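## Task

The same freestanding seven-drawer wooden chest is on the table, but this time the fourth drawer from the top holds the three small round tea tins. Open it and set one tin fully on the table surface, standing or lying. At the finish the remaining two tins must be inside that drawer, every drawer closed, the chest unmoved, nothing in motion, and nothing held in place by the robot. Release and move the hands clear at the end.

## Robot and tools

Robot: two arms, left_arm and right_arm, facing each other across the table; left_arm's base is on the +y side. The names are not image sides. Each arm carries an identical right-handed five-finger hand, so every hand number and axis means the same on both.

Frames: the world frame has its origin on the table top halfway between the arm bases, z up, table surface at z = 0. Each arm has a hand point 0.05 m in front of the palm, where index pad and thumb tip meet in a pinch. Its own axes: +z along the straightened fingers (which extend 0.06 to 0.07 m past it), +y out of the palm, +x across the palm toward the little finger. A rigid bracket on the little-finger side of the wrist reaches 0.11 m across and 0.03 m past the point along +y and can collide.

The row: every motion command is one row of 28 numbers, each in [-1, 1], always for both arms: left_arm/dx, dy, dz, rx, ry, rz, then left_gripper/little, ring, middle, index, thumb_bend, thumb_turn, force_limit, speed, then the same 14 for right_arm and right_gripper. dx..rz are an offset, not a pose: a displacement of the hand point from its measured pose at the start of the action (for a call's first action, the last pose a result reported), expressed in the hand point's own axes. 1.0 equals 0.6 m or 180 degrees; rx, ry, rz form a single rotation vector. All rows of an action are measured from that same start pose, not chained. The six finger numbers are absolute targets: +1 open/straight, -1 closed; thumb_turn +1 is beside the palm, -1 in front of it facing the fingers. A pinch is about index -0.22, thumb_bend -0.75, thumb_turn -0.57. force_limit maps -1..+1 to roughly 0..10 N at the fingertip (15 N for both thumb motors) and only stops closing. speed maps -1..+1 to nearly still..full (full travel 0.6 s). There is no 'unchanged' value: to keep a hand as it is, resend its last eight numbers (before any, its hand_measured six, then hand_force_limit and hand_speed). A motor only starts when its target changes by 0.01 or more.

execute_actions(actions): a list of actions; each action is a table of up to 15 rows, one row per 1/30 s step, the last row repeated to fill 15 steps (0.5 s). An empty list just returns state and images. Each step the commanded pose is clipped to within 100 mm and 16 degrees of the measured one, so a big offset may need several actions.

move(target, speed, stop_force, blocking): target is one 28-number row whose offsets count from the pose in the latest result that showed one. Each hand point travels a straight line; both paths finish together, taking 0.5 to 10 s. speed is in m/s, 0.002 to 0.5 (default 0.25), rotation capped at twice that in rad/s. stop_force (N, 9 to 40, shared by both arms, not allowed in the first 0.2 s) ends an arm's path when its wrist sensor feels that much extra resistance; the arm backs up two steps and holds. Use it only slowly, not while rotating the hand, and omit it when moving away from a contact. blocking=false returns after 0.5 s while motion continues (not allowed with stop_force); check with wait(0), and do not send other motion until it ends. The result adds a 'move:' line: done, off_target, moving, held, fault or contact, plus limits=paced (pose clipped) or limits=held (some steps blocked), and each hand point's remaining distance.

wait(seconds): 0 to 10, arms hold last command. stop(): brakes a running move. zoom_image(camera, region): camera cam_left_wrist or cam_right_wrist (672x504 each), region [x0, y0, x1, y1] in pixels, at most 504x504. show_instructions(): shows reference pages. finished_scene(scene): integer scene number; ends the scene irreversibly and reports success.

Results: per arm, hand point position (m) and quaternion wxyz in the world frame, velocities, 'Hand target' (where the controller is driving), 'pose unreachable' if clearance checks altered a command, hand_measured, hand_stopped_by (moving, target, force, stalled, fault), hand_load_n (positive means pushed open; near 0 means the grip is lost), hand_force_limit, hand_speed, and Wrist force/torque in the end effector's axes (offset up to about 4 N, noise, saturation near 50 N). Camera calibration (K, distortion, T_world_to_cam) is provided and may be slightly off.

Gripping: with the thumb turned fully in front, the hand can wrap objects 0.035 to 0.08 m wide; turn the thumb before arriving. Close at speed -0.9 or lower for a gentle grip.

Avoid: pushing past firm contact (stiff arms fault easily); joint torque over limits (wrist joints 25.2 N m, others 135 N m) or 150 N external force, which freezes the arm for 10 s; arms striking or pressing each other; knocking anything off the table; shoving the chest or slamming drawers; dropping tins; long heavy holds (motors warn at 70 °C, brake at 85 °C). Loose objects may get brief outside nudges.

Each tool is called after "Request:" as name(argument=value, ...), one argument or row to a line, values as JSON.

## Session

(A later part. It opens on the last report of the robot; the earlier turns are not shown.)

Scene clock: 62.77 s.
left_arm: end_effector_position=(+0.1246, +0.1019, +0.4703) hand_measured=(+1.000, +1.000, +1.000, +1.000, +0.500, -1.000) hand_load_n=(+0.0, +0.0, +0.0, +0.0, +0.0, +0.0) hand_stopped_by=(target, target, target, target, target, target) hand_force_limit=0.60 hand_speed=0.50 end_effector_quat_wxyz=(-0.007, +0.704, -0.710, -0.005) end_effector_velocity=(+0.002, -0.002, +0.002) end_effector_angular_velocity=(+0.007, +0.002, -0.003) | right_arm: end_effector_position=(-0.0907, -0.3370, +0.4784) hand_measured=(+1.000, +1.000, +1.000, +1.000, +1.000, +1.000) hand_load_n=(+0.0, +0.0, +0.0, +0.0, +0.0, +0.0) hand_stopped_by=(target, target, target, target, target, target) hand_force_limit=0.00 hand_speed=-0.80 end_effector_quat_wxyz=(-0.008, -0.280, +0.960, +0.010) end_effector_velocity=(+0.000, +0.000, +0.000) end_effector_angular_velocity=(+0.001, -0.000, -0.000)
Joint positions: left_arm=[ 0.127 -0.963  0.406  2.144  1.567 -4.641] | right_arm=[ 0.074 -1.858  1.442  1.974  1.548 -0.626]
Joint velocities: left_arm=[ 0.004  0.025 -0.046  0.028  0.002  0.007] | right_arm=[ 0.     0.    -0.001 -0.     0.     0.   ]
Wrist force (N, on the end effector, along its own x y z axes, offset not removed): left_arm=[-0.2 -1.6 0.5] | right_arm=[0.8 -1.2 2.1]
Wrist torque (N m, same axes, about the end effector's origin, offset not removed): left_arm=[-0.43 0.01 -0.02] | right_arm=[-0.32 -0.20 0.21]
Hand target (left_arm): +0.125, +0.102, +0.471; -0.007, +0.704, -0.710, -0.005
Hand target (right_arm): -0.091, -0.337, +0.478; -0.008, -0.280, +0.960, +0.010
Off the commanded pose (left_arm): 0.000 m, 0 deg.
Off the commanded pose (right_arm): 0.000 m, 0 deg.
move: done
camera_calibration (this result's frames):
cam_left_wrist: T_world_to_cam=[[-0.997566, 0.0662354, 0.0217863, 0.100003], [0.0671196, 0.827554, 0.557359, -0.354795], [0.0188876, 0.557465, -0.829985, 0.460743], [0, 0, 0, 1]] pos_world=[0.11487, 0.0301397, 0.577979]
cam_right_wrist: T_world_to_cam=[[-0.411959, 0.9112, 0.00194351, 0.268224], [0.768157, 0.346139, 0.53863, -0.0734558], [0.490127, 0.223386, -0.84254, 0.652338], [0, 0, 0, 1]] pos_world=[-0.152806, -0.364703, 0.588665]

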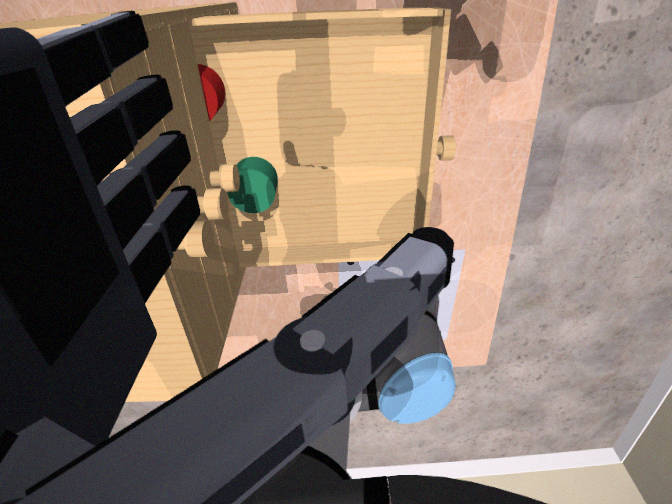

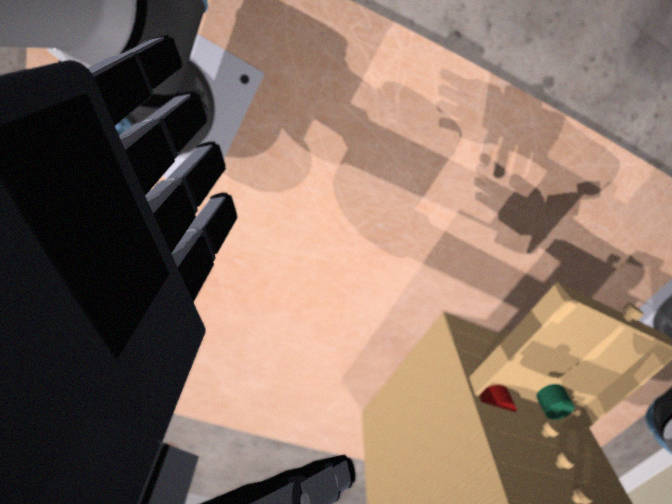

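Request:
move(
  target=[-0.08,0.207,0.22,0,0,0,1,1,1,1,0.5,-1,0.6,0.5, 0,0,0,0,0,0,1,1,1,1,1,1,0,-0.8],
  speed=0.15,
)

Request:
move(
  target=[0,0,0.138,0,0,0,1,1,1,1,0.5,-1,0.6,0.5, 0,0,0,0,0,0,1,1,1,1,1,1,0,-0.8],
  speed=0.04,
  stop_force=9,
)

Request:
move(
  target=[-0.014,0.15,0,0,0,0,1,1,1,1,0.5,-1,0.6,0.5, 0,0,0,0,0,0,1,1,1,1,1,1,0,-0.8],
  speed=0.02,
  stop_force=10,
)

Scene clock: 64.90 s.
left_arm: end_effector_position=(+0.0012, +0.1533, +0.3392) hand_measured=(+1.000, +1.000, +1.000, +1.000, +0.500, -1.000) hand_load_n=(+0.0, +0.0, +0.0, +0.0, +0.0, +0.0) hand_stopped_by=(target, target, target, target, target, target) hand_force_limit=0.60 hand_speed=0.50 end_effector_quat_wxyz=(-0.007, +0.704, -0.710, -0.005) end_effector_velocity=(-0.002, +0.001, -0.001) end_effector_angular_velocity=(-0.002, -0.000, +0.001) | right_arm: end_effector_position=(-0.0907, -0.3370, +0.4784) hand_measured=(+1.000, +1.000, +1.000, +1.000, +1.000, +1.000) hand_load_n=(+0.0, +0.0, +0.0, +0.0, +0.0, +0.0) hand_stopped_by=(target, target, target, target, target, target) hand_force_limit=0.00 hand_speed=-0.80 end_effector_quat_wxyz=(-0.008, -0.280, +0.960, +0.010) end_effector_velocity=(+0.000, +0.000, -0.000) end_effector_angular_velocity=(-0.001, -0.002, +0.000)
Joint positions: left_arm=[-0.165 -1.326  1.294  1.62   1.573 -4.933] | right_arm=[ 0.074 -1.858  1.442  1.974  1.548 -0.626]
Joint velocities: left_arm=[-0.005 -0.005  0.008 -0.006 -0.001 -0.006] | right_arm=[ 0.     0.     0.001 -0.     0.002 -0.   ]
Wrist force (N, on the end effector, along its own x y z axes, offset not removed): left_arm=[0.6 0.1 0.3] | right_arm=[-1.0 -2.8 1.2]
Wrist torque (N m, same axes, about the end effector's origin, offset not removed): left_arm=[-0.12 -0.07 0.12] | right_arm=[-0.41 0.18 0.01]
Hand target (left_arm): +0.001, +0.153, +0.339; -0.007, +0.704, -0.710, -0.005
Hand target (right_arm): -0.091, -0.337, +0.478; -0.008, -0.280, +0.960, +0.010
Off the commanded pose (left_arm): 0.000 m, 0 deg.
Off the commanded pose (right_arm): 0.000 m, 0 deg.
move: done
camera_calibration (this result's frames):
cam_left_wrist: T_world_to_cam=[[-0.997538, 0.0663541, 0.0227144, -0.0239004], [0.0677355, 0.827514, 0.557344, -0.315917], [0.0181856, 0.55751, -0.829971, 0.325599], [0, 0, 0, 1]] pos_world=[-0.00836392, 0.0814869, 0.446855]
cam_right_wrist: T_world_to_cam=[[-0.411959, 0.9112, 0.0019436, 0.268224], [0.768157, 0.346139, 0.53863, -0.0734558], [0.490127, 0.223386, -0.84254, 0.652338], [0, 0, 0, 1]] pos_world=[-0.152806, -0.364703, 0.588665]

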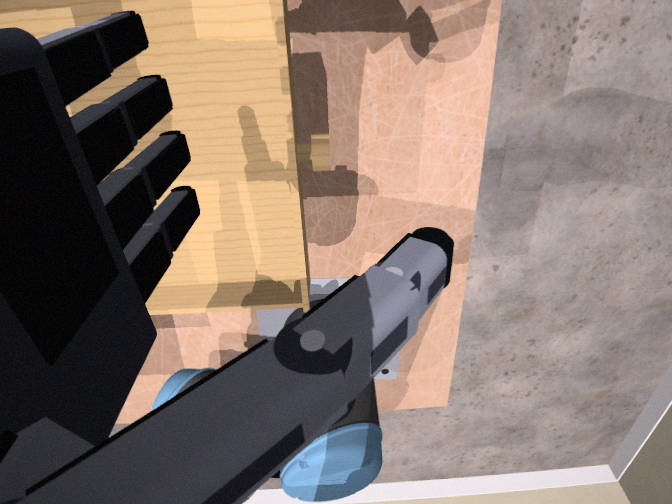

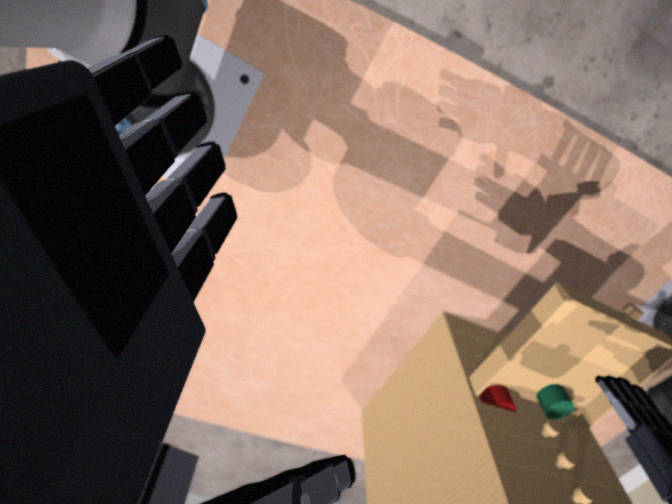

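Scene clock: 67.37 s.
left_arm: end_effector_position=(+0.0014, +0.1548, +0.2567) hand_measured=(+1.000, +1.000, +1.000, +1.000, +0.500, -1.000) hand_load_n=(+0.0, +0.0, +0.0, +0.0, +0.0, +0.0) hand_stopped_by=(target, target, target, target, target, target) hand_force_limit=0.60 hand_speed=0.50 end_effector_quat_wxyz=(-0.007, +0.704, -0.710, -0.005) end_effector_velocity=(-0.000, +0.000, -0.002) end_effector_angular_velocity=(-0.001, +0.001, -0.000) | right_arm: end_effector_position=(-0.0907, -0.3370, +0.4784) hand_measured=(+1.000, +1.000, +1.000, +1.000, +1.000, +1.000) hand_load_n=(+0.0, +0.0, +0.0, +0.0, +0.0, +0.0) hand_stopped_by=(target, target, target, target, target, target) hand_force_limit=0.00 hand_speed=-0.80 end_effector_quat_wxyz=(-0.008, -0.280, +0.960, +0.010) end_effector_velocity=(-0.000, +0.000, +0.000) end_effector_angular_velocity=(+0.001, +0.001, +0.000)
Joint positions: left_arm=[-0.166 -1.315  1.492  1.411  1.573 -4.934] | right_arm=[ 0.074 -1.858  1.442  1.974  1.548 -0.626]
Joint velocities: left_arm=[-0.    -0.     0.006 -0.007  0.001 -0.   ] | right_arm=[ 0.    -0.    -0.    -0.001 -0.001 -0.   ]
Wrist force (N, on the end effector, along its own x y z axes, offset not removed): left_arm=[-0.7 -0.6 -1.0] | right_arm=[-0.7 -2.4 2.9]
Wrist torque (N m, same axes, about the end effector's origin, offset not removed): left_arm=[-0.25 0.20 0.01] | right_arm=[-0.50 0.00 0.05]
Hand target (left_arm): +0.001, +0.155, +0.256; -0.007, +0.704, -0.710, -0.005
Hand target (right_arm): -0.091, -0.337, +0.478; -0.008, -0.280, +0.960, +0.010
Off the commanded pose (left_arm): 0.000 m, 0 deg.
Off the commanded pose (right_arm): 0.000 m, 0 deg.
move: done
camera_calibration (this result's frames):
cam_left_wrist: T_world_to_cam=[[-0.997537, 0.0663589, 0.0227086, -0.0219973], [0.0677356, 0.827493, 0.557375, -0.271239], [0.0181956, 0.557541, -0.82995, 0.25629], [0, 0, 0, 1]] pos_world=[-0.00823399, 0.0830157, 0.36439]
cam_right_wrist: T_world_to_cam=[[-0.411959, 0.9112, 0.00194359, 0.268224], [0.768157, 0.34614, 0.538629, -0.0734557], [0.490127, 0.223386, -0.842541, 0.652338], [0, 0, 0, 1]] pos_world=[-0.152806, -0.364703, 0.588666]

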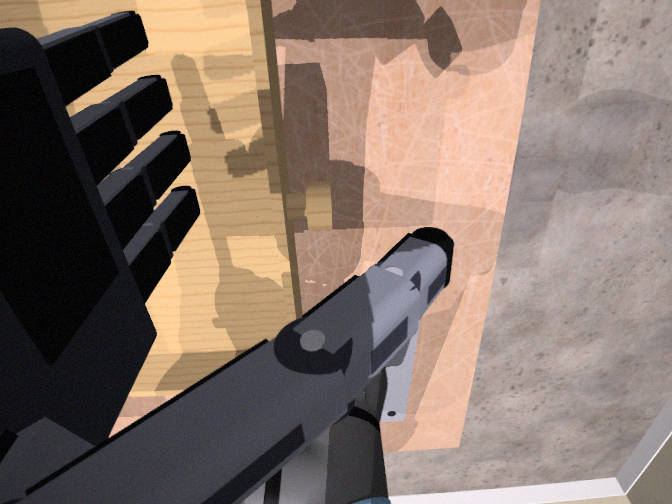

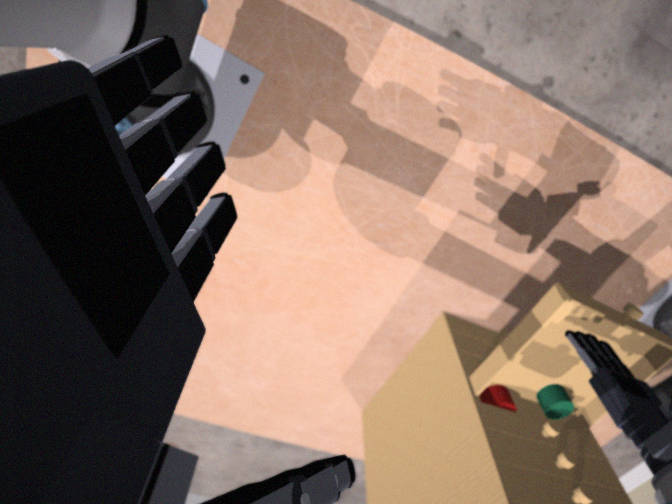

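Scene clock: 72.03 s.
left_arm: end_effector_position=(-0.0836, +0.1635, +0.2568) hand_measured=(+1.000, +1.000, +1.000, +1.000, +0.500, -1.000) hand_load_n=(+0.0, +0.0, +0.0, +1.0, +0.0, +0.0) hand_stopped_by=(target, target, target, target, target, target) hand_force_limit=0.60 hand_speed=0.50 end_effector_quat_wxyz=(-0.006, +0.704, -0.710, -0.006) end_effector_velocity=(+0.007, -0.000, +0.001) end_effector_angular_velocity=(-0.000, +0.002, -0.001) | right_arm: end_effector_position=(-0.0907, -0.3370, +0.4784) hand_measured=(+1.000, +1.000, +1.000, +1.000, +1.000, +1.000) hand_load_n=(+0.0, +0.0, +0.0, +0.0, +0.0, +0.0) hand_stopped_by=(target, target, target, target, target, target) hand_force_limit=0.00 hand_speed=-0.80 end_effector_quat_wxyz=(-0.008, -0.280, +0.960, +0.010) end_effector_velocity=(+0.000, +0.000, -0.000) end_effector_angular_velocity=(-0.000, -0.001, -0.000)
Joint positions: left_arm=[-0.379 -1.335  1.517  1.405  1.577 -5.147] | right_arm=[ 0.074 -1.858  1.442  1.974  1.548 -0.626]
Joint velocities: left_arm=[ 0.019 -0.002  0.     0.     0.002  0.02 ] | right_arm=[-0.     0.     0.001 -0.001  0.001  0.   ]
Wrist force (N, on the end effector, along its own x y z axes, offset not removed): left_arm=[1.5 -9.1 0.0] | right_arm=[-0.8 -2.8 3.1]
Wrist torque (N m, same axes, about the end effector's origin, offset not removed): left_arm=[-0.15 0.57 0.00] | right_arm=[-0.58 0.04 0.01]
Hand target (left_arm): -0.083, +0.163, +0.257; -0.007, +0.704, -0.710, -0.006
Hand target (right_arm): -0.091, -0.337, +0.478; -0.008, -0.280, +0.960, +0.010
Off the commanded pose (left_arm): 0.005 m, 0 deg.
Off the commanded pose (right_arm): 0.000 m, 0 deg.
move: contact (left_arm)
camera_calibration (this result's frames):
cam_left_wrist: T_world_to_cam=[[-0.99752, 0.0663615, 0.0234352, -0.107567], [0.0681421, 0.827444, 0.557399, -0.272651], [0.0175986, 0.557614, -0.829914, 0.252957], [0, 0, 0, 1]] pos_world=[-0.0931727, 0.0916895, 0.364429]
cam_right_wrist: T_world_to_cam=[[-0.411959, 0.9112, 0.00194349, 0.268224], [0.768157, 0.34614, 0.538629, -0.0734557], [0.490127, 0.223386, -0.842541, 0.652338], [0, 0, 0, 1]] pos_world=[-0.152806, -0.364703, 0.588665]

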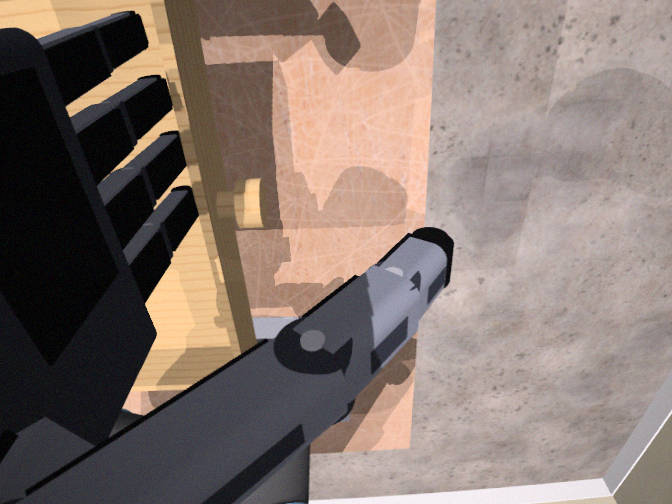

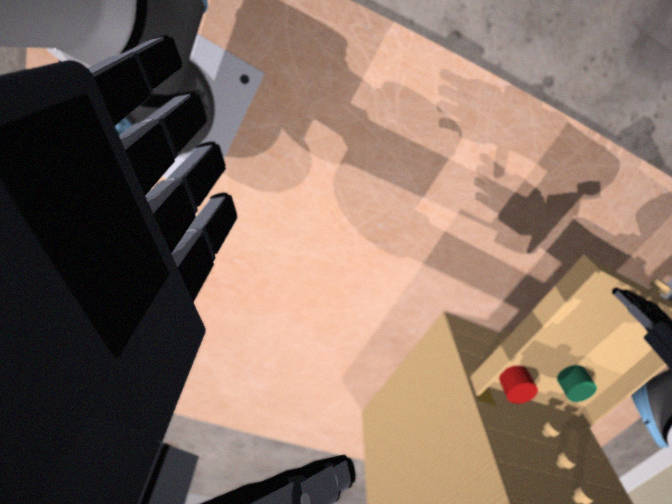

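Request:
move(
  target=[0,-0.015,-0.13,0,0,0,1,1,1,1,0.5,-1,0.6,0.5, 0,0,0,0,0,0,1,1,1,1,1,1,0,-0.8],
  speed=0.1,
)

Request:
move(
  target=[-0.04,-0.27,0.04,0.333,0,0,1,1,1,0.8,-0.2,-0.57,0.2,0.5, 0,0,0,0,0,0,1,1,1,1,1,1,0,-0.8],
  speed=0.12,
)

Scene clock: 73.80 s.
left_arm: end_effector_position=(-0.0747, +0.1620, +0.3344) hand_measured=(+1.000, +1.000, +1.000, +1.000, +0.500, -1.000) hand_load_n=(+0.0, +0.0, +0.0, +0.0, +0.0, +0.0) hand_stopped_by=(target, target, target, target, target, target) hand_force_limit=0.60 hand_speed=0.50 end_effector_quat_wxyz=(-0.006, +0.704, -0.710, -0.006) end_effector_velocity=(+0.000, -0.000, +0.003) end_effector_angular_velocity=(+0.002, -0.000, -0.000) | right_arm: end_effector_position=(-0.0907, -0.3370, +0.4784) hand_measured=(+1.000, +1.000, +1.000, +1.000, +1.000, +1.000) hand_load_n=(+0.0, +0.0, +0.0, +0.0, +0.0, +0.0) hand_stopped_by=(target, target, target, target, target, target) hand_force_limit=0.00 hand_speed=-0.80 end_effector_quat_wxyz=(-0.008, -0.280, +0.960, +0.010) end_effector_velocity=(-0.000, +0.000, +0.000) end_effector_angular_velocity=(+0.002, -0.000, +0.000)
Joint positions: left_arm=[-0.357 -1.35   1.336  1.601  1.576 -5.124] | right_arm=[ 0.074 -1.858  1.442  1.974  1.548 -0.626]
Joint velocities: left_arm=[ 0.001  0.002 -0.008  0.008  0.     0.001] | right_arm=[ 0.    -0.    -0.001 -0.001  0.    -0.   ]
Wrist force (N, on the end effector, along its own x y z axes, offset not removed): left_arm=[-1.1 -0.2 -1.4] | right_arm=[-0.2 -1.3 3.0]
Wrist torque (N m, same axes, about the end effector's origin, offset not removed): left_arm=[-0.15 0.27 0.04] | right_arm=[-0.45 -0.08 0.20]
Hand target (left_arm): -0.075, +0.162, +0.335; -0.006, +0.704, -0.710, -0.006
Hand target (right_arm): -0.091, -0.337, +0.478; -0.008, -0.280, +0.960, +0.010
Off the commanded pose (left_arm): 0.000 m, 0 deg.
Off the commanded pose (right_arm): 0.000 m, 0 deg.
move: done
camera_calibration (this result's frames):
cam_left_wrist: T_world_to_cam=[[-0.997523, 0.0663393, 0.0233855, -0.100394], [0.068099, 0.827541, 0.55726, -0.315292], [0.0176157, 0.557472, -0.830009, 0.318158], [0, 0, 0, 1]] pos_world=[-0.0842786, 0.0902129, 0.442121]
cam_right_wrist: T_world_to_cam=[[-0.411959, 0.9112, 0.0019437, 0.268224], [0.768157, 0.34614, 0.538629, -0.0734557], [0.490127, 0.223386, -0.842541, 0.652338], [0, 0, 0, 1]] pos_world=[-0.152806, -0.364703, 0.588665]

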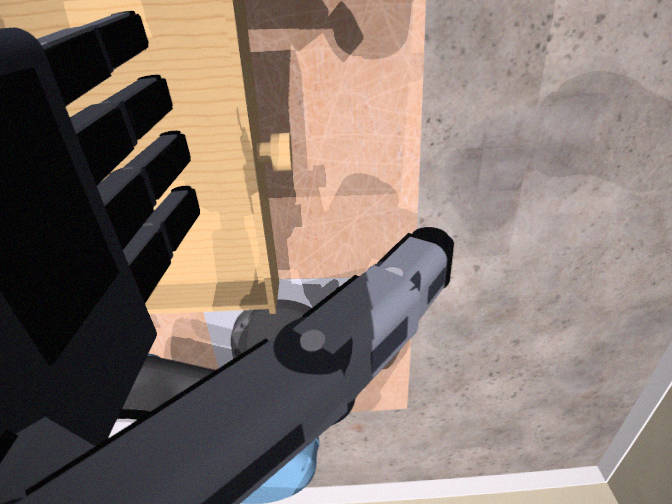

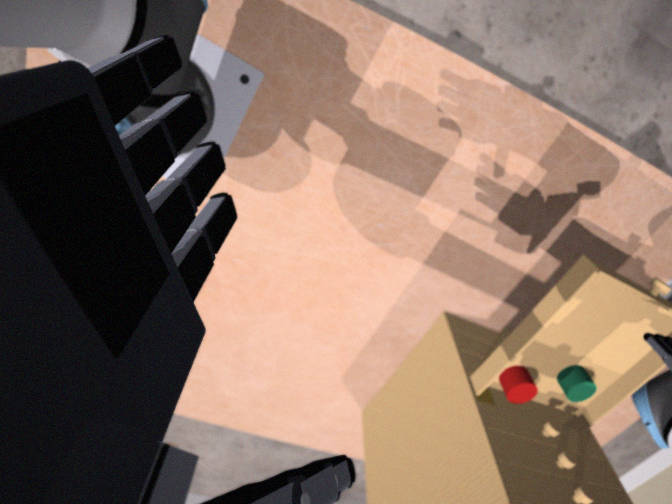

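Scene clock: 78.60 s.
left_arm: end_effector_position=(+0.0872, +0.1850, +0.3110) hand_measured=(+1.000, +1.000, +1.000, +0.800, -0.200, -0.570) hand_load_n=(+0.0, +0.0, +0.0, +0.0, +0.0, +0.0) hand_stopped_by=(target, target, target, target, target, target) hand_force_limit=0.20 hand_speed=0.50 end_effector_quat_wxyz=(-0.356, +0.607, -0.618, +0.349) end_effector_velocity=(+0.002, +0.001, -0.001) end_effector_angular_velocity=(+0.001, -0.014, +0.003) | right_arm: end_effector_position=(-0.0907, -0.3370, +0.4784) hand_measured=(+1.000, +1.000, +1.000, +1.000, +1.000, +1.000) hand_load_n=(+0.0, +0.0, +0.0, +0.0, +0.0, +0.0) hand_stopped_by=(target, target, target, target, target, target) hand_force_limit=0.00 hand_speed=-0.80 end_effector_quat_wxyz=(-0.008, -0.280, +0.960, +0.010) end_effector_velocity=(+0.000, -0.000, +0.000) end_effector_angular_velocity=(-0.001, -0.000, -0.000)
Joint positions: left_arm=[-0.583 -1.363  1.789  1.949  0.809 -5.677] | right_arm=[ 0.074 -1.858  1.442  1.974  1.548 -0.626]
Joint velocities: left_arm=[-0.002  0.     0.013  0.007 -0.004 -0.015] | right_arm=[-0.    -0.    -0.     0.001  0.     0.   ]
Wrist force (N, on the end effector, along its own x y z axes, offset not removed): left_arm=[1.1 -0.4 -0.1] | right_arm=[1.1 -3.2 1.9]
Wrist torque (N m, same axes, about the end effector's origin, offset not removed): left_arm=[-0.13 -0.07 0.27] | right_arm=[-0.56 -0.27 0.12]
Hand target (left_arm): +0.088, +0.185, +0.311; -0.357, +0.607, -0.618, +0.350
Hand target (right_arm): -0.091, -0.337, +0.478; -0.008, -0.280, +0.960, +0.010
Off the commanded pose (left_arm): 0.000 m, 0 deg.
Off the commanded pose (right_arm): 0.000 m, 0 deg.
move: done
camera_calibration (this result's frames):
cam_left_wrist: T_world_to_cam=[[-0.52092, 0.0776531, -0.850066, 0.288183], [-0.430821, 0.835794, 0.340356, -0.222871], [0.73691, 0.543524, -0.401927, 0.0896933], [0, 0, 0, 1]] pos_world=[-0.011993, 0.115146, 0.35688]
cam_right_wrist: T_world_to_cam=[[-0.411959, 0.9112, 0.00194333, 0.268224], [0.768157, 0.34614, 0.538629, -0.0734556], [0.490127, 0.223386, -0.842541, 0.652338], [0, 0, 0, 1]] pos_world=[-0.152806, -0.364703, 0.588665]

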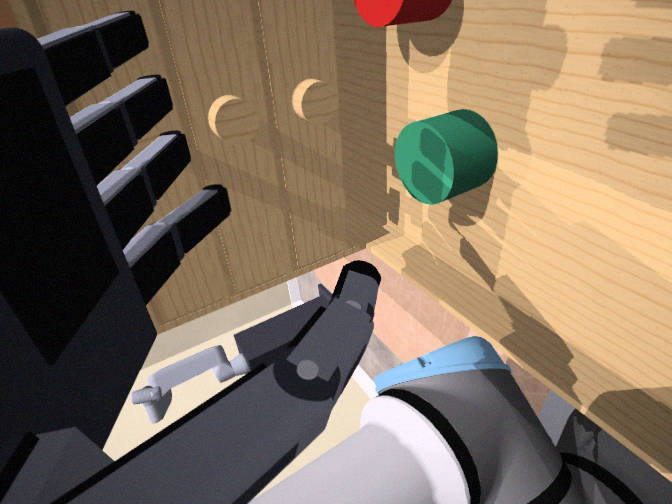

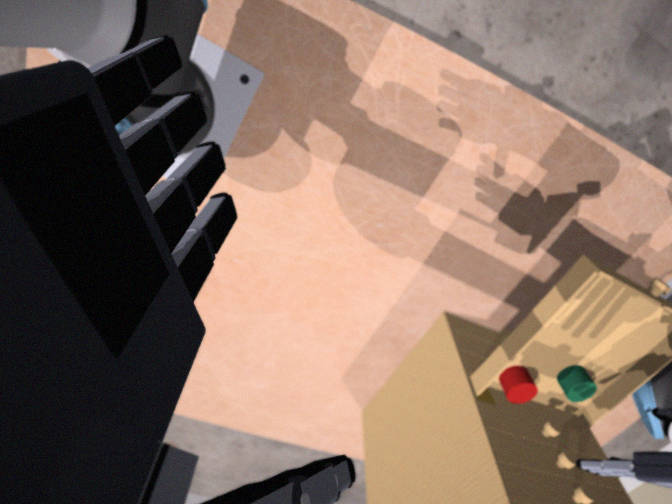

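Request:
execute_actions(
  actions=[],
)

Scene clock: 79.23 s.
left_arm: end_effector_position=(+0.0875, +0.1851, +0.3109) hand_measured=(+1.000, +1.000, +1.000, +0.800, -0.200, -0.570) hand_load_n=(+0.0, +0.0, +0.0, +0.0, +0.0, +0.0) hand_stopped_by=(target, target, target, target, target, target) hand_force_limit=0.20 hand_speed=0.50 end_effector_quat_wxyz=(-0.357, +0.607, -0.618, +0.350) end_effector_velocity=(+0.000, -0.000, +0.000) end_effector_angular_velocity=(-0.000, -0.001, -0.001) | right_arm: end_effector_position=(-0.0907, -0.3370, +0.4784) hand_measured=(+1.000, +1.000, +1.000, +1.000, +1.000, +1.000) hand_load_n=(+0.0, +0.0, +0.0, +0.0, +0.0, +0.0) hand_stopped_by=(target, target, target, target, target, target) hand_force_limit=0.00 hand_speed=-0.80 end_effector_quat_wxyz=(-0.008, -0.280, +0.960, +0.010) end_effector_velocity=(+0.000, -0.000, -0.000) end_effector_angular_velocity=(+0.000, -0.001, -0.000)
Joint positions: left_arm=[-0.583 -1.363  1.791  1.95   0.808 -5.679] | right_arm=[ 0.074 -1.858  1.442  1.974  1.548 -0.626]
Joint velocities: left_arm=[ 0.     0.    -0.     0.001 -0.001 -0.   ] | right_arm=[-0.    -0.001  0.001 -0.     0.001  0.   ]
Wrist force (N, on the end effector, along its own x y z axes, offset not removed): left_arm=[-1.0 0.9 -0.9] | right_arm=[0.2 -2.6 3.2]
Wrist torque (N m, same axes, about the end effector's origin, offset not removed): left_arm=[0.06 0.27 0.14] | right_arm=[-0.65 -0.15 0.18]
Hand target (left_arm): +0.088, +0.185, +0.311; -0.357, +0.607, -0.618, +0.350
Hand target (right_arm): -0.091, -0.337, +0.478; -0.008, -0.280, +0.960, +0.010
Off the commanded pose (left_arm): 0.000 m, 0 deg.
Off the commanded pose (right_arm): 0.000 m, 0 deg.
camera_calibration (this result's frames):
cam_left_wrist: T_world_to_cam=[[-0.519358, 0.0774927, -0.851036, 0.288467], [-0.431549, 0.835782, 0.339463, -0.222438], [0.737586, 0.543566, -0.400628, 0.0889705], [0, 0, 0, 1]] pos_world=[-0.0117984, 0.115194, 0.356649]
cam_right_wrist: T_world_to_cam=[[-0.411959, 0.9112, 0.00194357, 0.268224], [0.768157, 0.346139, 0.538629, -0.0734558], [0.490127, 0.223386, -0.842541, 0.652338], [0, 0, 0, 1]] pos_world=[-0.152806, -0.364703, 0.588666]

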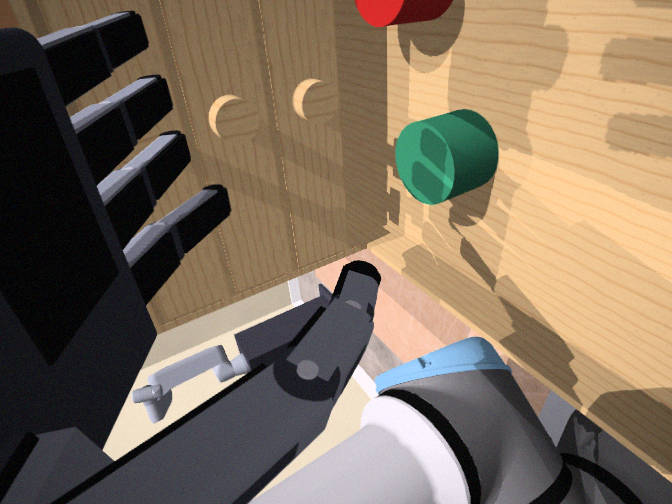

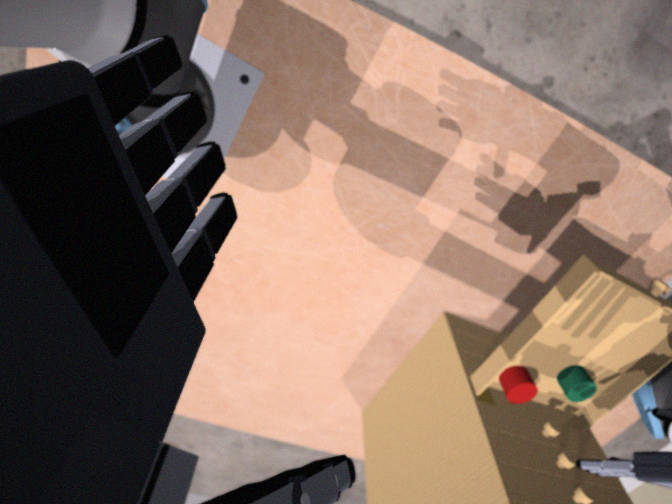

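Request:
move(
  target=[-0.025,0.0,0.085,0,0,0,-1,-1,-1,0.8,-0.2,-0.57,0.2,0.5,0,0,0,0,0,0,1,1,1,1,1,1,0,-0.8],
  speed=0.08,
)

Scene clock: 80.77 s.
left_arm: end_effector_position=(+0.1316, +0.2001, +0.2859) hand_measured=(-1.000, -1.000, -1.000, +0.800, -0.200, -0.570) hand_load_n=(+0.0, +0.0, +0.0, +0.0, +0.0, +0.0) hand_stopped_by=(target, target, target, target, target, target) hand_force_limit=0.20 hand_speed=0.50 end_effector_quat_wxyz=(-0.357, +0.607, -0.618, +0.350) end_effector_velocity=(+0.002, -0.000, -0.001) end_effector_angular_velocity=(+0.001, -0.001, -0.001) | right_arm: end_effector_position=(-0.0907, -0.3370, +0.4784) hand_measured=(+1.000, +1.000, +1.000, +1.000, +1.000, +1.000) hand_load_n=(+0.0, +0.0, +0.0, +0.0, +0.0, +0.0) hand_stopped_by=(target, target, target, target, target, target) hand_force_limit=0.00 hand_speed=-0.80 end_effector_quat_wxyz=(-0.008, -0.280, +0.960, +0.010) end_effector_velocity=(-0.000, -0.000, -0.000) end_effector_angular_velocity=(+0.000, +0.001, +0.001)
Joint positions: left_arm=[-0.507 -1.392  1.886  1.828  0.755 -5.602] | right_arm=[ 0.074 -1.858  1.442  1.974  1.548 -0.626]
Joint velocities: left_arm=[ 0.004  0.001  0.003 -0.007 -0.004  0.006] | right_arm=[ 0.001 -0.     0.     0.    -0.001  0.   ]
Wrist force (N, on the end effector, along its own x y z axes, offset not removed): left_arm=[0.8 -0.2 0.1] | right_arm=[0.4 -2.4 0.7]
Wrist torque (N m, same axes, about the end effector's origin, offset not removed): left_arm=[-0.18 -0.08 0.18] | right_arm=[-0.44 -0.04 0.03]
Hand target (left_arm): +0.132, +0.200, +0.286; -0.357, +0.607, -0.618, +0.350
Hand target (right_arm): -0.091, -0.337, +0.478; -0.008, -0.280, +0.960, +0.010
Off the commanded pose (left_arm): 0.000 m, 0 deg.
Off the commanded pose (right_arm): 0.000 m, 0 deg.
move: done
camera_calibration (this result's frames):
cam_left_wrist: T_world_to_cam=[[-0.519105, 0.0773543, -0.851203, 0.288917], [-0.431725, 0.835781, 0.33924, -0.207411], [0.737661, 0.543586, -0.400463, 0.0382098], [0, 0, 0, 1]] pos_world=[0.0322483, 0.130231, 0.331591]
cam_right_wrist: T_world_to_cam=[[-0.411959, 0.9112, 0.00194361, 0.268224], [0.768157, 0.346139, 0.538629, -0.0734557], [0.490127, 0.223386, -0.842541, 0.652338], [0, 0, 0, 1]] pos_world=[-0.152806, -0.364703, 0.588666]

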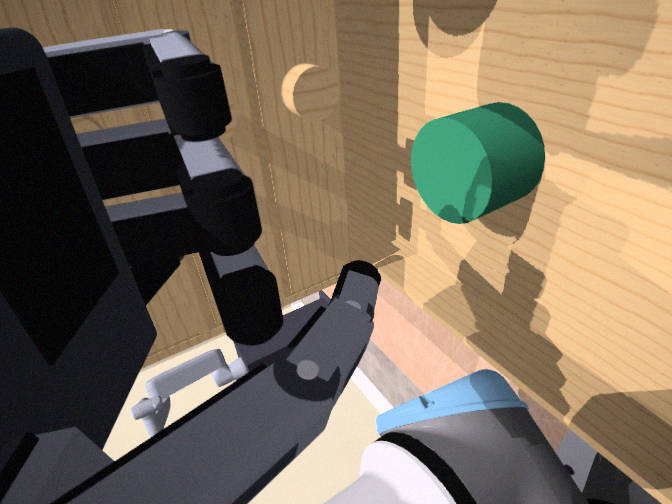

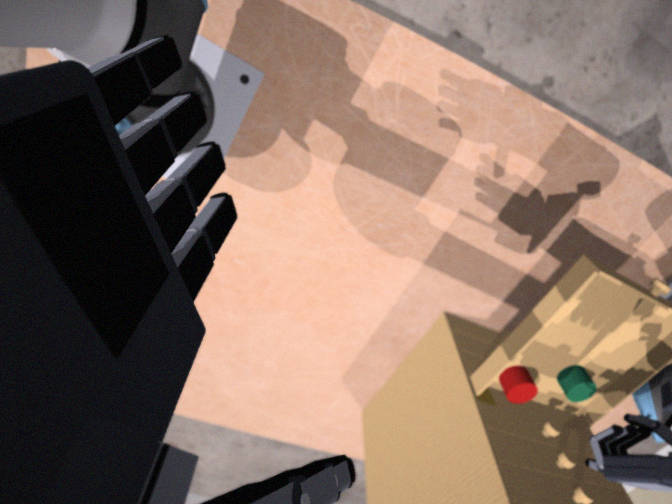

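Request:
move(
  target=[0.005,0.072,0.031,0,0,0,-1,-1,1,0.8,-0.2,-0.57,0.2,0.5,0,0,0,0,0,0,1,1,1,1,1,1,0,-0.8],
  speed=0.05,
)

Request:
move(
  target=[0,0.046,0.027,0,0,0,-1,-1,1,0.8,-0.2,-0.57,0.2,0.5,0,0,0,0,0,0,1,1,1,1,1,1,0,-0.8],
  speed=0.015,
  stop_force=9,
)

Scene clock: 82.40 s.
left_arm: end_effector_position=(+0.1261, +0.1981, +0.2395) hand_measured=(-1.000, -1.000, +1.000, +0.800, -0.200, -0.570) hand_load_n=(+0.0, +0.0, +0.0, +0.0, +0.0, +0.0) hand_stopped_by=(target, target, target, target, target, target) hand_force_limit=0.20 hand_speed=0.50 end_effector_quat_wxyz=(-0.357, +0.607, -0.618, +0.350) end_effector_velocity=(-0.000, -0.000, -0.002) end_effector_angular_velocity=(-0.001, +0.000, +0.000) | right_arm: end_effector_position=(-0.0907, -0.3370, +0.4784) hand_measured=(+1.000, +1.000, +1.000, +1.000, +1.000, +1.000) hand_load_n=(+0.0, +0.0, +0.0, +0.0, +0.0, +0.0) hand_stopped_by=(target, target, target, target, target, target) hand_force_limit=0.00 hand_speed=-0.80 end_effector_quat_wxyz=(-0.008, -0.280, +0.960, +0.010) end_effector_velocity=(+0.000, +0.000, +0.000) end_effector_angular_velocity=(-0.000, -0.001, +0.000)
Joint positions: left_arm=[-0.517 -1.324  1.941  1.713  0.761 -5.613] | right_arm=[ 0.074 -1.858  1.442  1.974  1.548 -0.626]
Joint velocities: left_arm=[-0.     0.004  0.003 -0.006  0.    -0.001] | right_arm=[-0.     0.    -0.     0.     0.001 -0.   ]
Wrist force (N, on the end effector, along its own x y z axes, offset not removed): left_arm=[1.6 -0.5 -1.7] | right_arm=[-0.1 -1.9 3.5]
Wrist torque (N m, same axes, about the end effector's origin, offset not removed): left_arm=[-0.14 -0.13 0.24] | right_arm=[-0.42 -0.14 0.06]
Hand target (left_arm): +0.126, +0.198, +0.239; -0.357, +0.607, -0.618, +0.350
Hand target (right_arm): -0.091, -0.337, +0.478; -0.008, -0.280, +0.960, +0.010
Off the commanded pose (left_arm): 0.000 m, 0 deg.
Off the commanded pose (right_arm): 0.000 m, 0 deg.
move: done
camera_calibration (this result's frames):
cam_left_wrist: T_world_to_cam=[[-0.51913, 0.077363, -0.851187, 0.246694], [-0.431719, 0.835775, 0.339263, -0.192309], [0.737647, 0.543595, -0.400477, 0.0247741], [0, 0, 0, 1]] pos_world=[0.0267682, 0.128175, 0.285148]
cam_right_wrist: T_world_to_cam=[[-0.411959, 0.9112, 0.00194363, 0.268224], [0.768157, 0.346139, 0.53863, -0.0734559], [0.490127, 0.223386, -0.84254, 0.652338], [0, 0, 0, 1]] pos_world=[-0.152806, -0.364703, 0.588666]

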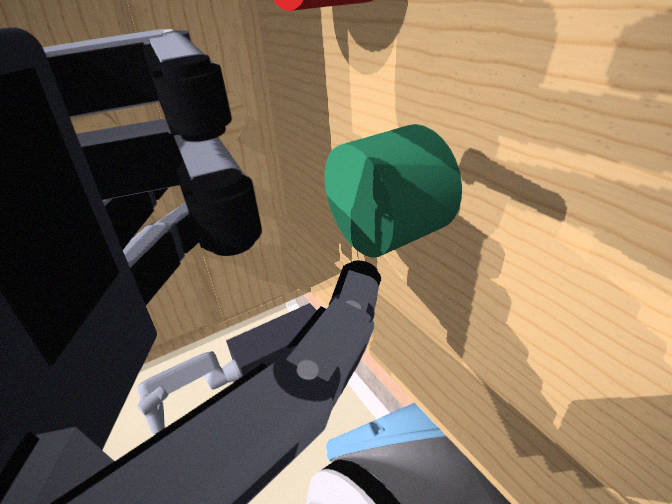

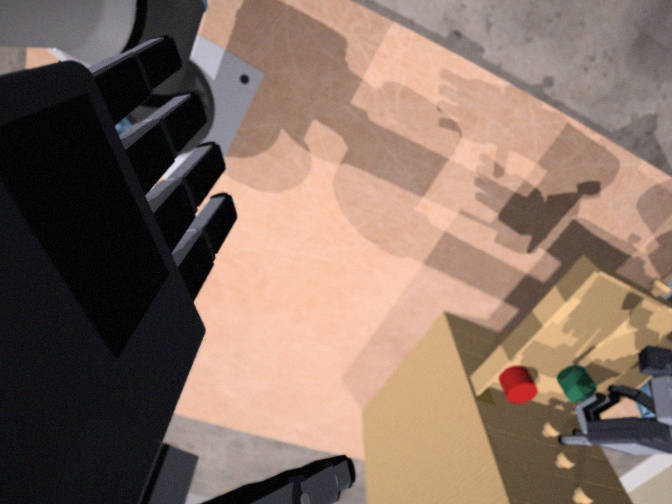

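Scene clock: 83.17 s.
left_arm: end_effector_position=(+0.1261, +0.1982, +0.2338) hand_measured=(-1.000, -1.000, +1.000, +0.800, -0.200, -0.570) hand_load_n=(+0.0, +0.0, +2.0, +0.0, +0.0, +0.0) hand_stopped_by=(target, target, target, target, target, target) hand_force_limit=0.20 hand_speed=0.50 end_effector_quat_wxyz=(-0.357, +0.607, -0.618, +0.350) end_effector_velocity=(-0.000, -0.001, +0.006) end_effector_angular_velocity=(-0.003, +0.000, -0.001) | right_arm: end_effector_position=(-0.0907, -0.3370, +0.4784) hand_measured=(+1.000, +1.000, +1.000, +1.000, +1.000, +1.000) hand_load_n=(+0.0, +0.0, +0.0, +0.0, +0.0, +0.0) hand_stopped_by=(target, target, target, target, target, target) hand_force_limit=0.00 hand_speed=-0.80 end_effector_quat_wxyz=(-0.008, -0.280, +0.960, +0.010) end_effector_velocity=(+0.000, -0.000, -0.000) end_effector_angular_velocity=(-0.001, -0.000, -0.000)
Joint positions: left_arm=[-0.517 -1.316  1.948  1.698  0.761 -5.613] | right_arm=[ 0.074 -1.858  1.442  1.974  1.548 -0.626]
Joint velocities: left_arm=[ 0.    -0.009 -0.008  0.014 -0.001 -0.   ] | right_arm=[ 0.    -0.     0.     0.001  0.     0.001]
Wrist force (N, on the end effector, along its own x y z axes, offset not removed): left_arm=[-0.2 -16.1 -12.8] | right_arm=[1.2 -2.0 2.8]
Wrist torque (N m, same axes, about the end effector's origin, offset not removed): left_arm=[1.14 0.56 -0.29] | right_arm=[-0.46 -0.26 0.20]
Hand target (left_arm): +0.126, +0.198, +0.235; -0.357, +0.607, -0.618, +0.350
Hand target (right_arm): -0.091, -0.337, +0.478; -0.008, -0.280, +0.960, +0.010
Off the commanded pose (left_arm): 0.026 m, 0 deg.
Off the commanded pose (right_arm): 0.000 m, 0 deg.
move: contact (left_arm)
camera_calibration (this result's frames):
cam_left_wrist: T_world_to_cam=[[-0.519027, 0.077501, -0.851237, 0.241879], [-0.431724, 0.835746, 0.339327, -0.190493], [0.737717, 0.543619, -0.400316, 0.0223623], [0, 0, 0, 1]] pos_world=[0.0268044, 0.128301, 0.279488]
cam_right_wrist: T_world_to_cam=[[-0.411959, 0.9112, 0.00194358, 0.268224], [0.768157, 0.34614, 0.538629, -0.0734557], [0.490127, 0.223386, -0.842541, 0.652338], [0, 0, 0, 1]] pos_world=[-0.152806, -0.364703, 0.588665]

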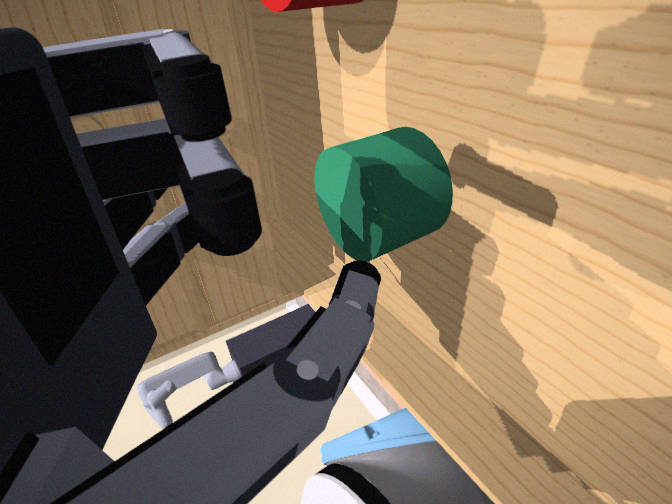

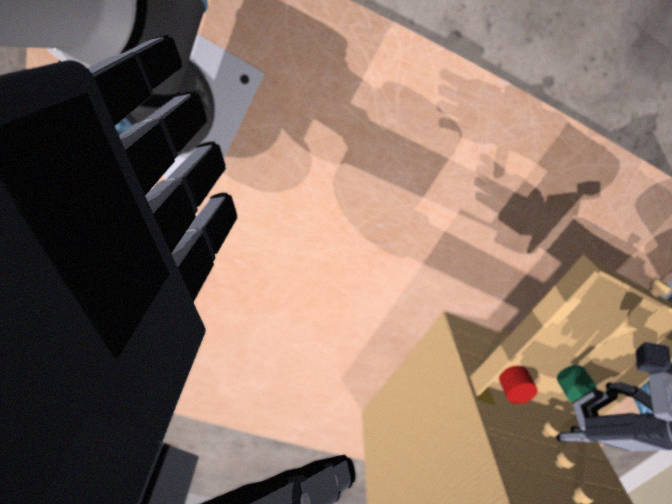

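Request:
move(
  target=[0,-0.03,-0.017,0,0,0,-1,-1,-1,0.8,-0.2,-0.57,0.2,0.5,0,0,0,0,0,0,1,1,1,1,1,1,0,-0.8],
  speed=0.05,
)

Request:
move(
  target=[0,0.072,0.042,0,0,0,-1,-1,-1,0.8,-0.2,-0.57,0.2,0.5,0,0,0,0,0,0,1,1,1,1,1,1,0,-0.8],
  speed=0.015,
  stop_force=9,
)

Scene clock: 84.30 s.
left_arm: end_effector_position=(+0.1263, +0.1978, +0.2542) hand_measured=(-1.000, -1.000, +0.978, +0.800, -0.200, -0.570) hand_load_n=(+0.0, +0.0, -1.0, +0.0, +0.0, +0.0) hand_stopped_by=(target, target, force, target, target, target) hand_force_limit=0.20 hand_speed=0.50 end_effector_quat_wxyz=(-0.357, +0.607, -0.618, +0.350) end_effector_velocity=(-0.000, -0.000, +0.003) end_effector_angular_velocity=(+0.000, -0.000, -0.000) | right_arm: end_effector_position=(-0.0907, -0.3370, +0.4784) hand_measured=(+1.000, +1.000, +1.000, +1.000, +1.000, +1.000) hand_load_n=(+0.0, +0.0, +0.0, +0.0, +0.0, +0.0) hand_stopped_by=(target, target, target, target, target, target) hand_force_limit=0.00 hand_speed=-0.80 end_effector_quat_wxyz=(-0.008, -0.280, +0.960, +0.010) end_effector_velocity=(-0.000, -0.000, -0.000) end_effector_angular_velocity=(-0.000, +0.001, -0.000)
Joint positions: left_arm=[-0.516 -1.344  1.922  1.752  0.761 -5.612] | right_arm=[ 0.074 -1.858  1.442  1.974  1.548 -0.626]
Joint velocities: left_arm=[ 0.    -0.003 -0.004  0.007 -0.     0.   ] | right_arm=[-0.    -0.     0.     0.    -0.001 -0.   ]
Wrist force (N, on the end effector, along its own x y z axes, offset not removed): left_arm=[0.4 0.6 0.6] | right_arm=[-0.4 -1.2 2.9]
Wrist torque (N m, same axes, about the end effector's origin, offset not removed): left_arm=[-0.30 -0.04 0.16] | right_arm=[-0.36 -0.09 0.22]
Hand target (left_arm): +0.126, +0.198, +0.255; -0.357, +0.607, -0.618, +0.350
Hand target (right_arm): -0.091, -0.337, +0.478; -0.008, -0.280, +0.960, +0.010
Off the commanded pose (left_arm): 0.000 m, 0 deg.
Off the commanded pose (right_arm): 0.000 m, 0 deg.
move: done
camera_calibration (this result's frames):
cam_left_wrist: T_world_to_cam=[[-0.519028, 0.0775146, -0.851235, 0.259315], [-0.431707, 0.835753, 0.339332, -0.19701], [0.737725, 0.543607, -0.400316, 0.0305911], [0, 0, 0, 1]] pos_world=[0.0269737, 0.127921, 0.299836]
cam_right_wrist: T_world_to_cam=[[-0.411959, 0.9112, 0.00194353, 0.268224], [0.768157, 0.34614, 0.538629, -0.0734556], [0.490127, 0.223386, -0.842541, 0.652338], [0, 0, 0, 1]] pos_world=[-0.152806, -0.364703, 0.588666]

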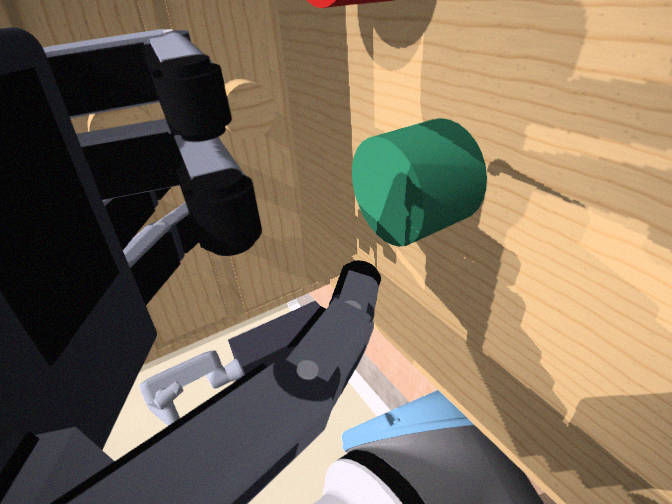

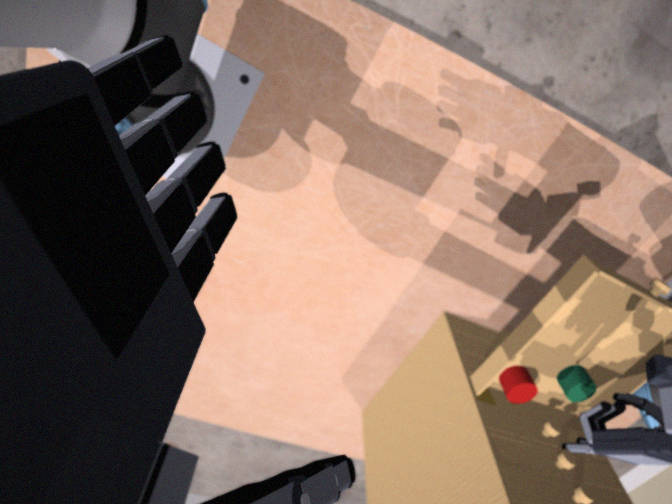

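Scene clock: 85.97 s.
left_arm: end_effector_position=(+0.1264, +0.1982, +0.2352) hand_measured=(-1.000, -1.000, +0.980, +0.800, -0.200, -0.570) hand_load_n=(+0.0, +0.0, +8.5, +0.0, +0.0, +0.0) hand_stopped_by=(target, target, force, target, target, target) hand_force_limit=0.20 hand_speed=0.50 end_effector_quat_wxyz=(-0.357, +0.607, -0.618, +0.350) end_effector_velocity=(-0.000, +0.000, +0.006) end_effector_angular_velocity=(-0.001, +0.002, +0.001) | right_arm: end_effector_position=(-0.0907, -0.3370, +0.4784) hand_measured=(+1.000, +1.000, +1.000, +1.000, +1.000, +1.000) hand_load_n=(+0.0, +0.0, +0.0, +0.0, +0.0, +0.0) hand_stopped_by=(target, target, target, target, target, target) hand_force_limit=0.00 hand_speed=-0.80 end_effector_quat_wxyz=(-0.008, -0.280, +0.960, +0.010) end_effector_velocity=(-0.000, -0.000, -0.000) end_effector_angular_velocity=(-0.001, +0.001, -0.000)
Joint positions: left_arm=[-0.516 -1.318  1.946  1.701  0.761 -5.612] | right_arm=[ 0.074 -1.858  1.442  1.974  1.548 -0.626]
Joint velocities: left_arm=[ 0.    -0.009 -0.008  0.016  0.002 -0.   ] | right_arm=[ 0.    -0.     0.001  0.    -0.001  0.   ]
Wrist force (N, on the end effector, along its own x y z axes, offset not removed): left_arm=[-2.9 -9.3 -8.0] | right_arm=[1.2 -1.9 1.3]
Wrist torque (N m, same axes, about the end effector's origin, offset not removed): left_arm=[0.68 0.25 -0.24] | right_arm=[-0.30 -0.27 0.26]
Hand target (left_arm): +0.126, +0.198, +0.236; -0.357, +0.607, -0.618, +0.350
Hand target (right_arm): -0.091, -0.337, +0.478; -0.008, -0.280, +0.960, +0.010
Off the commanded pose (left_arm): 0.031 m, 0 deg.
Off the commanded pose (right_arm): 0.000 m, 0 deg.
move: contact (left_arm)
camera_calibration (this result's frames):
cam_left_wrist: T_world_to_cam=[[-0.51892, 0.0776569, -0.851288, 0.24311], [-0.431719, 0.835719, 0.3394, -0.190843], [0.737794, 0.543638, -0.400146, 0.0226453], [0, 0, 0, 1]] pos_world=[0.0270565, 0.128301, 0.28079]
cam_right_wrist: T_world_to_cam=[[-0.411959, 0.9112, 0.00194368, 0.268224], [0.768157, 0.346139, 0.538629, -0.0734558], [0.490127, 0.223386, -0.842541, 0.652338], [0, 0, 0, 1]] pos_world=[-0.152806, -0.364703, 0.588666]

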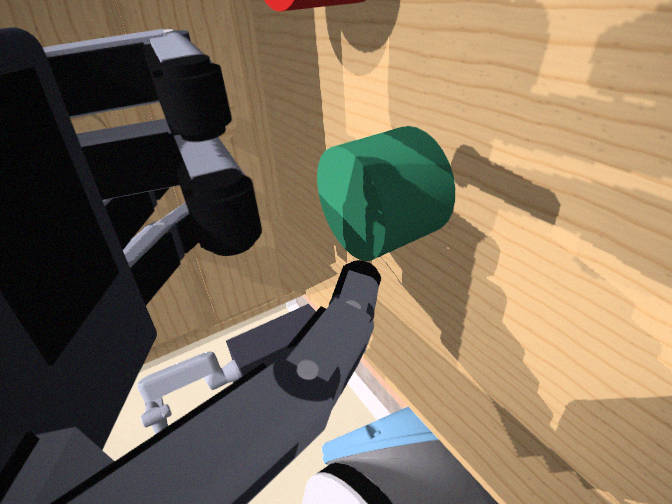

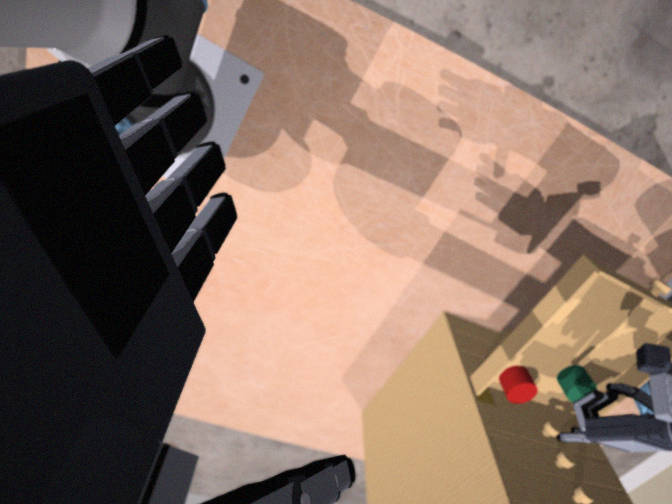

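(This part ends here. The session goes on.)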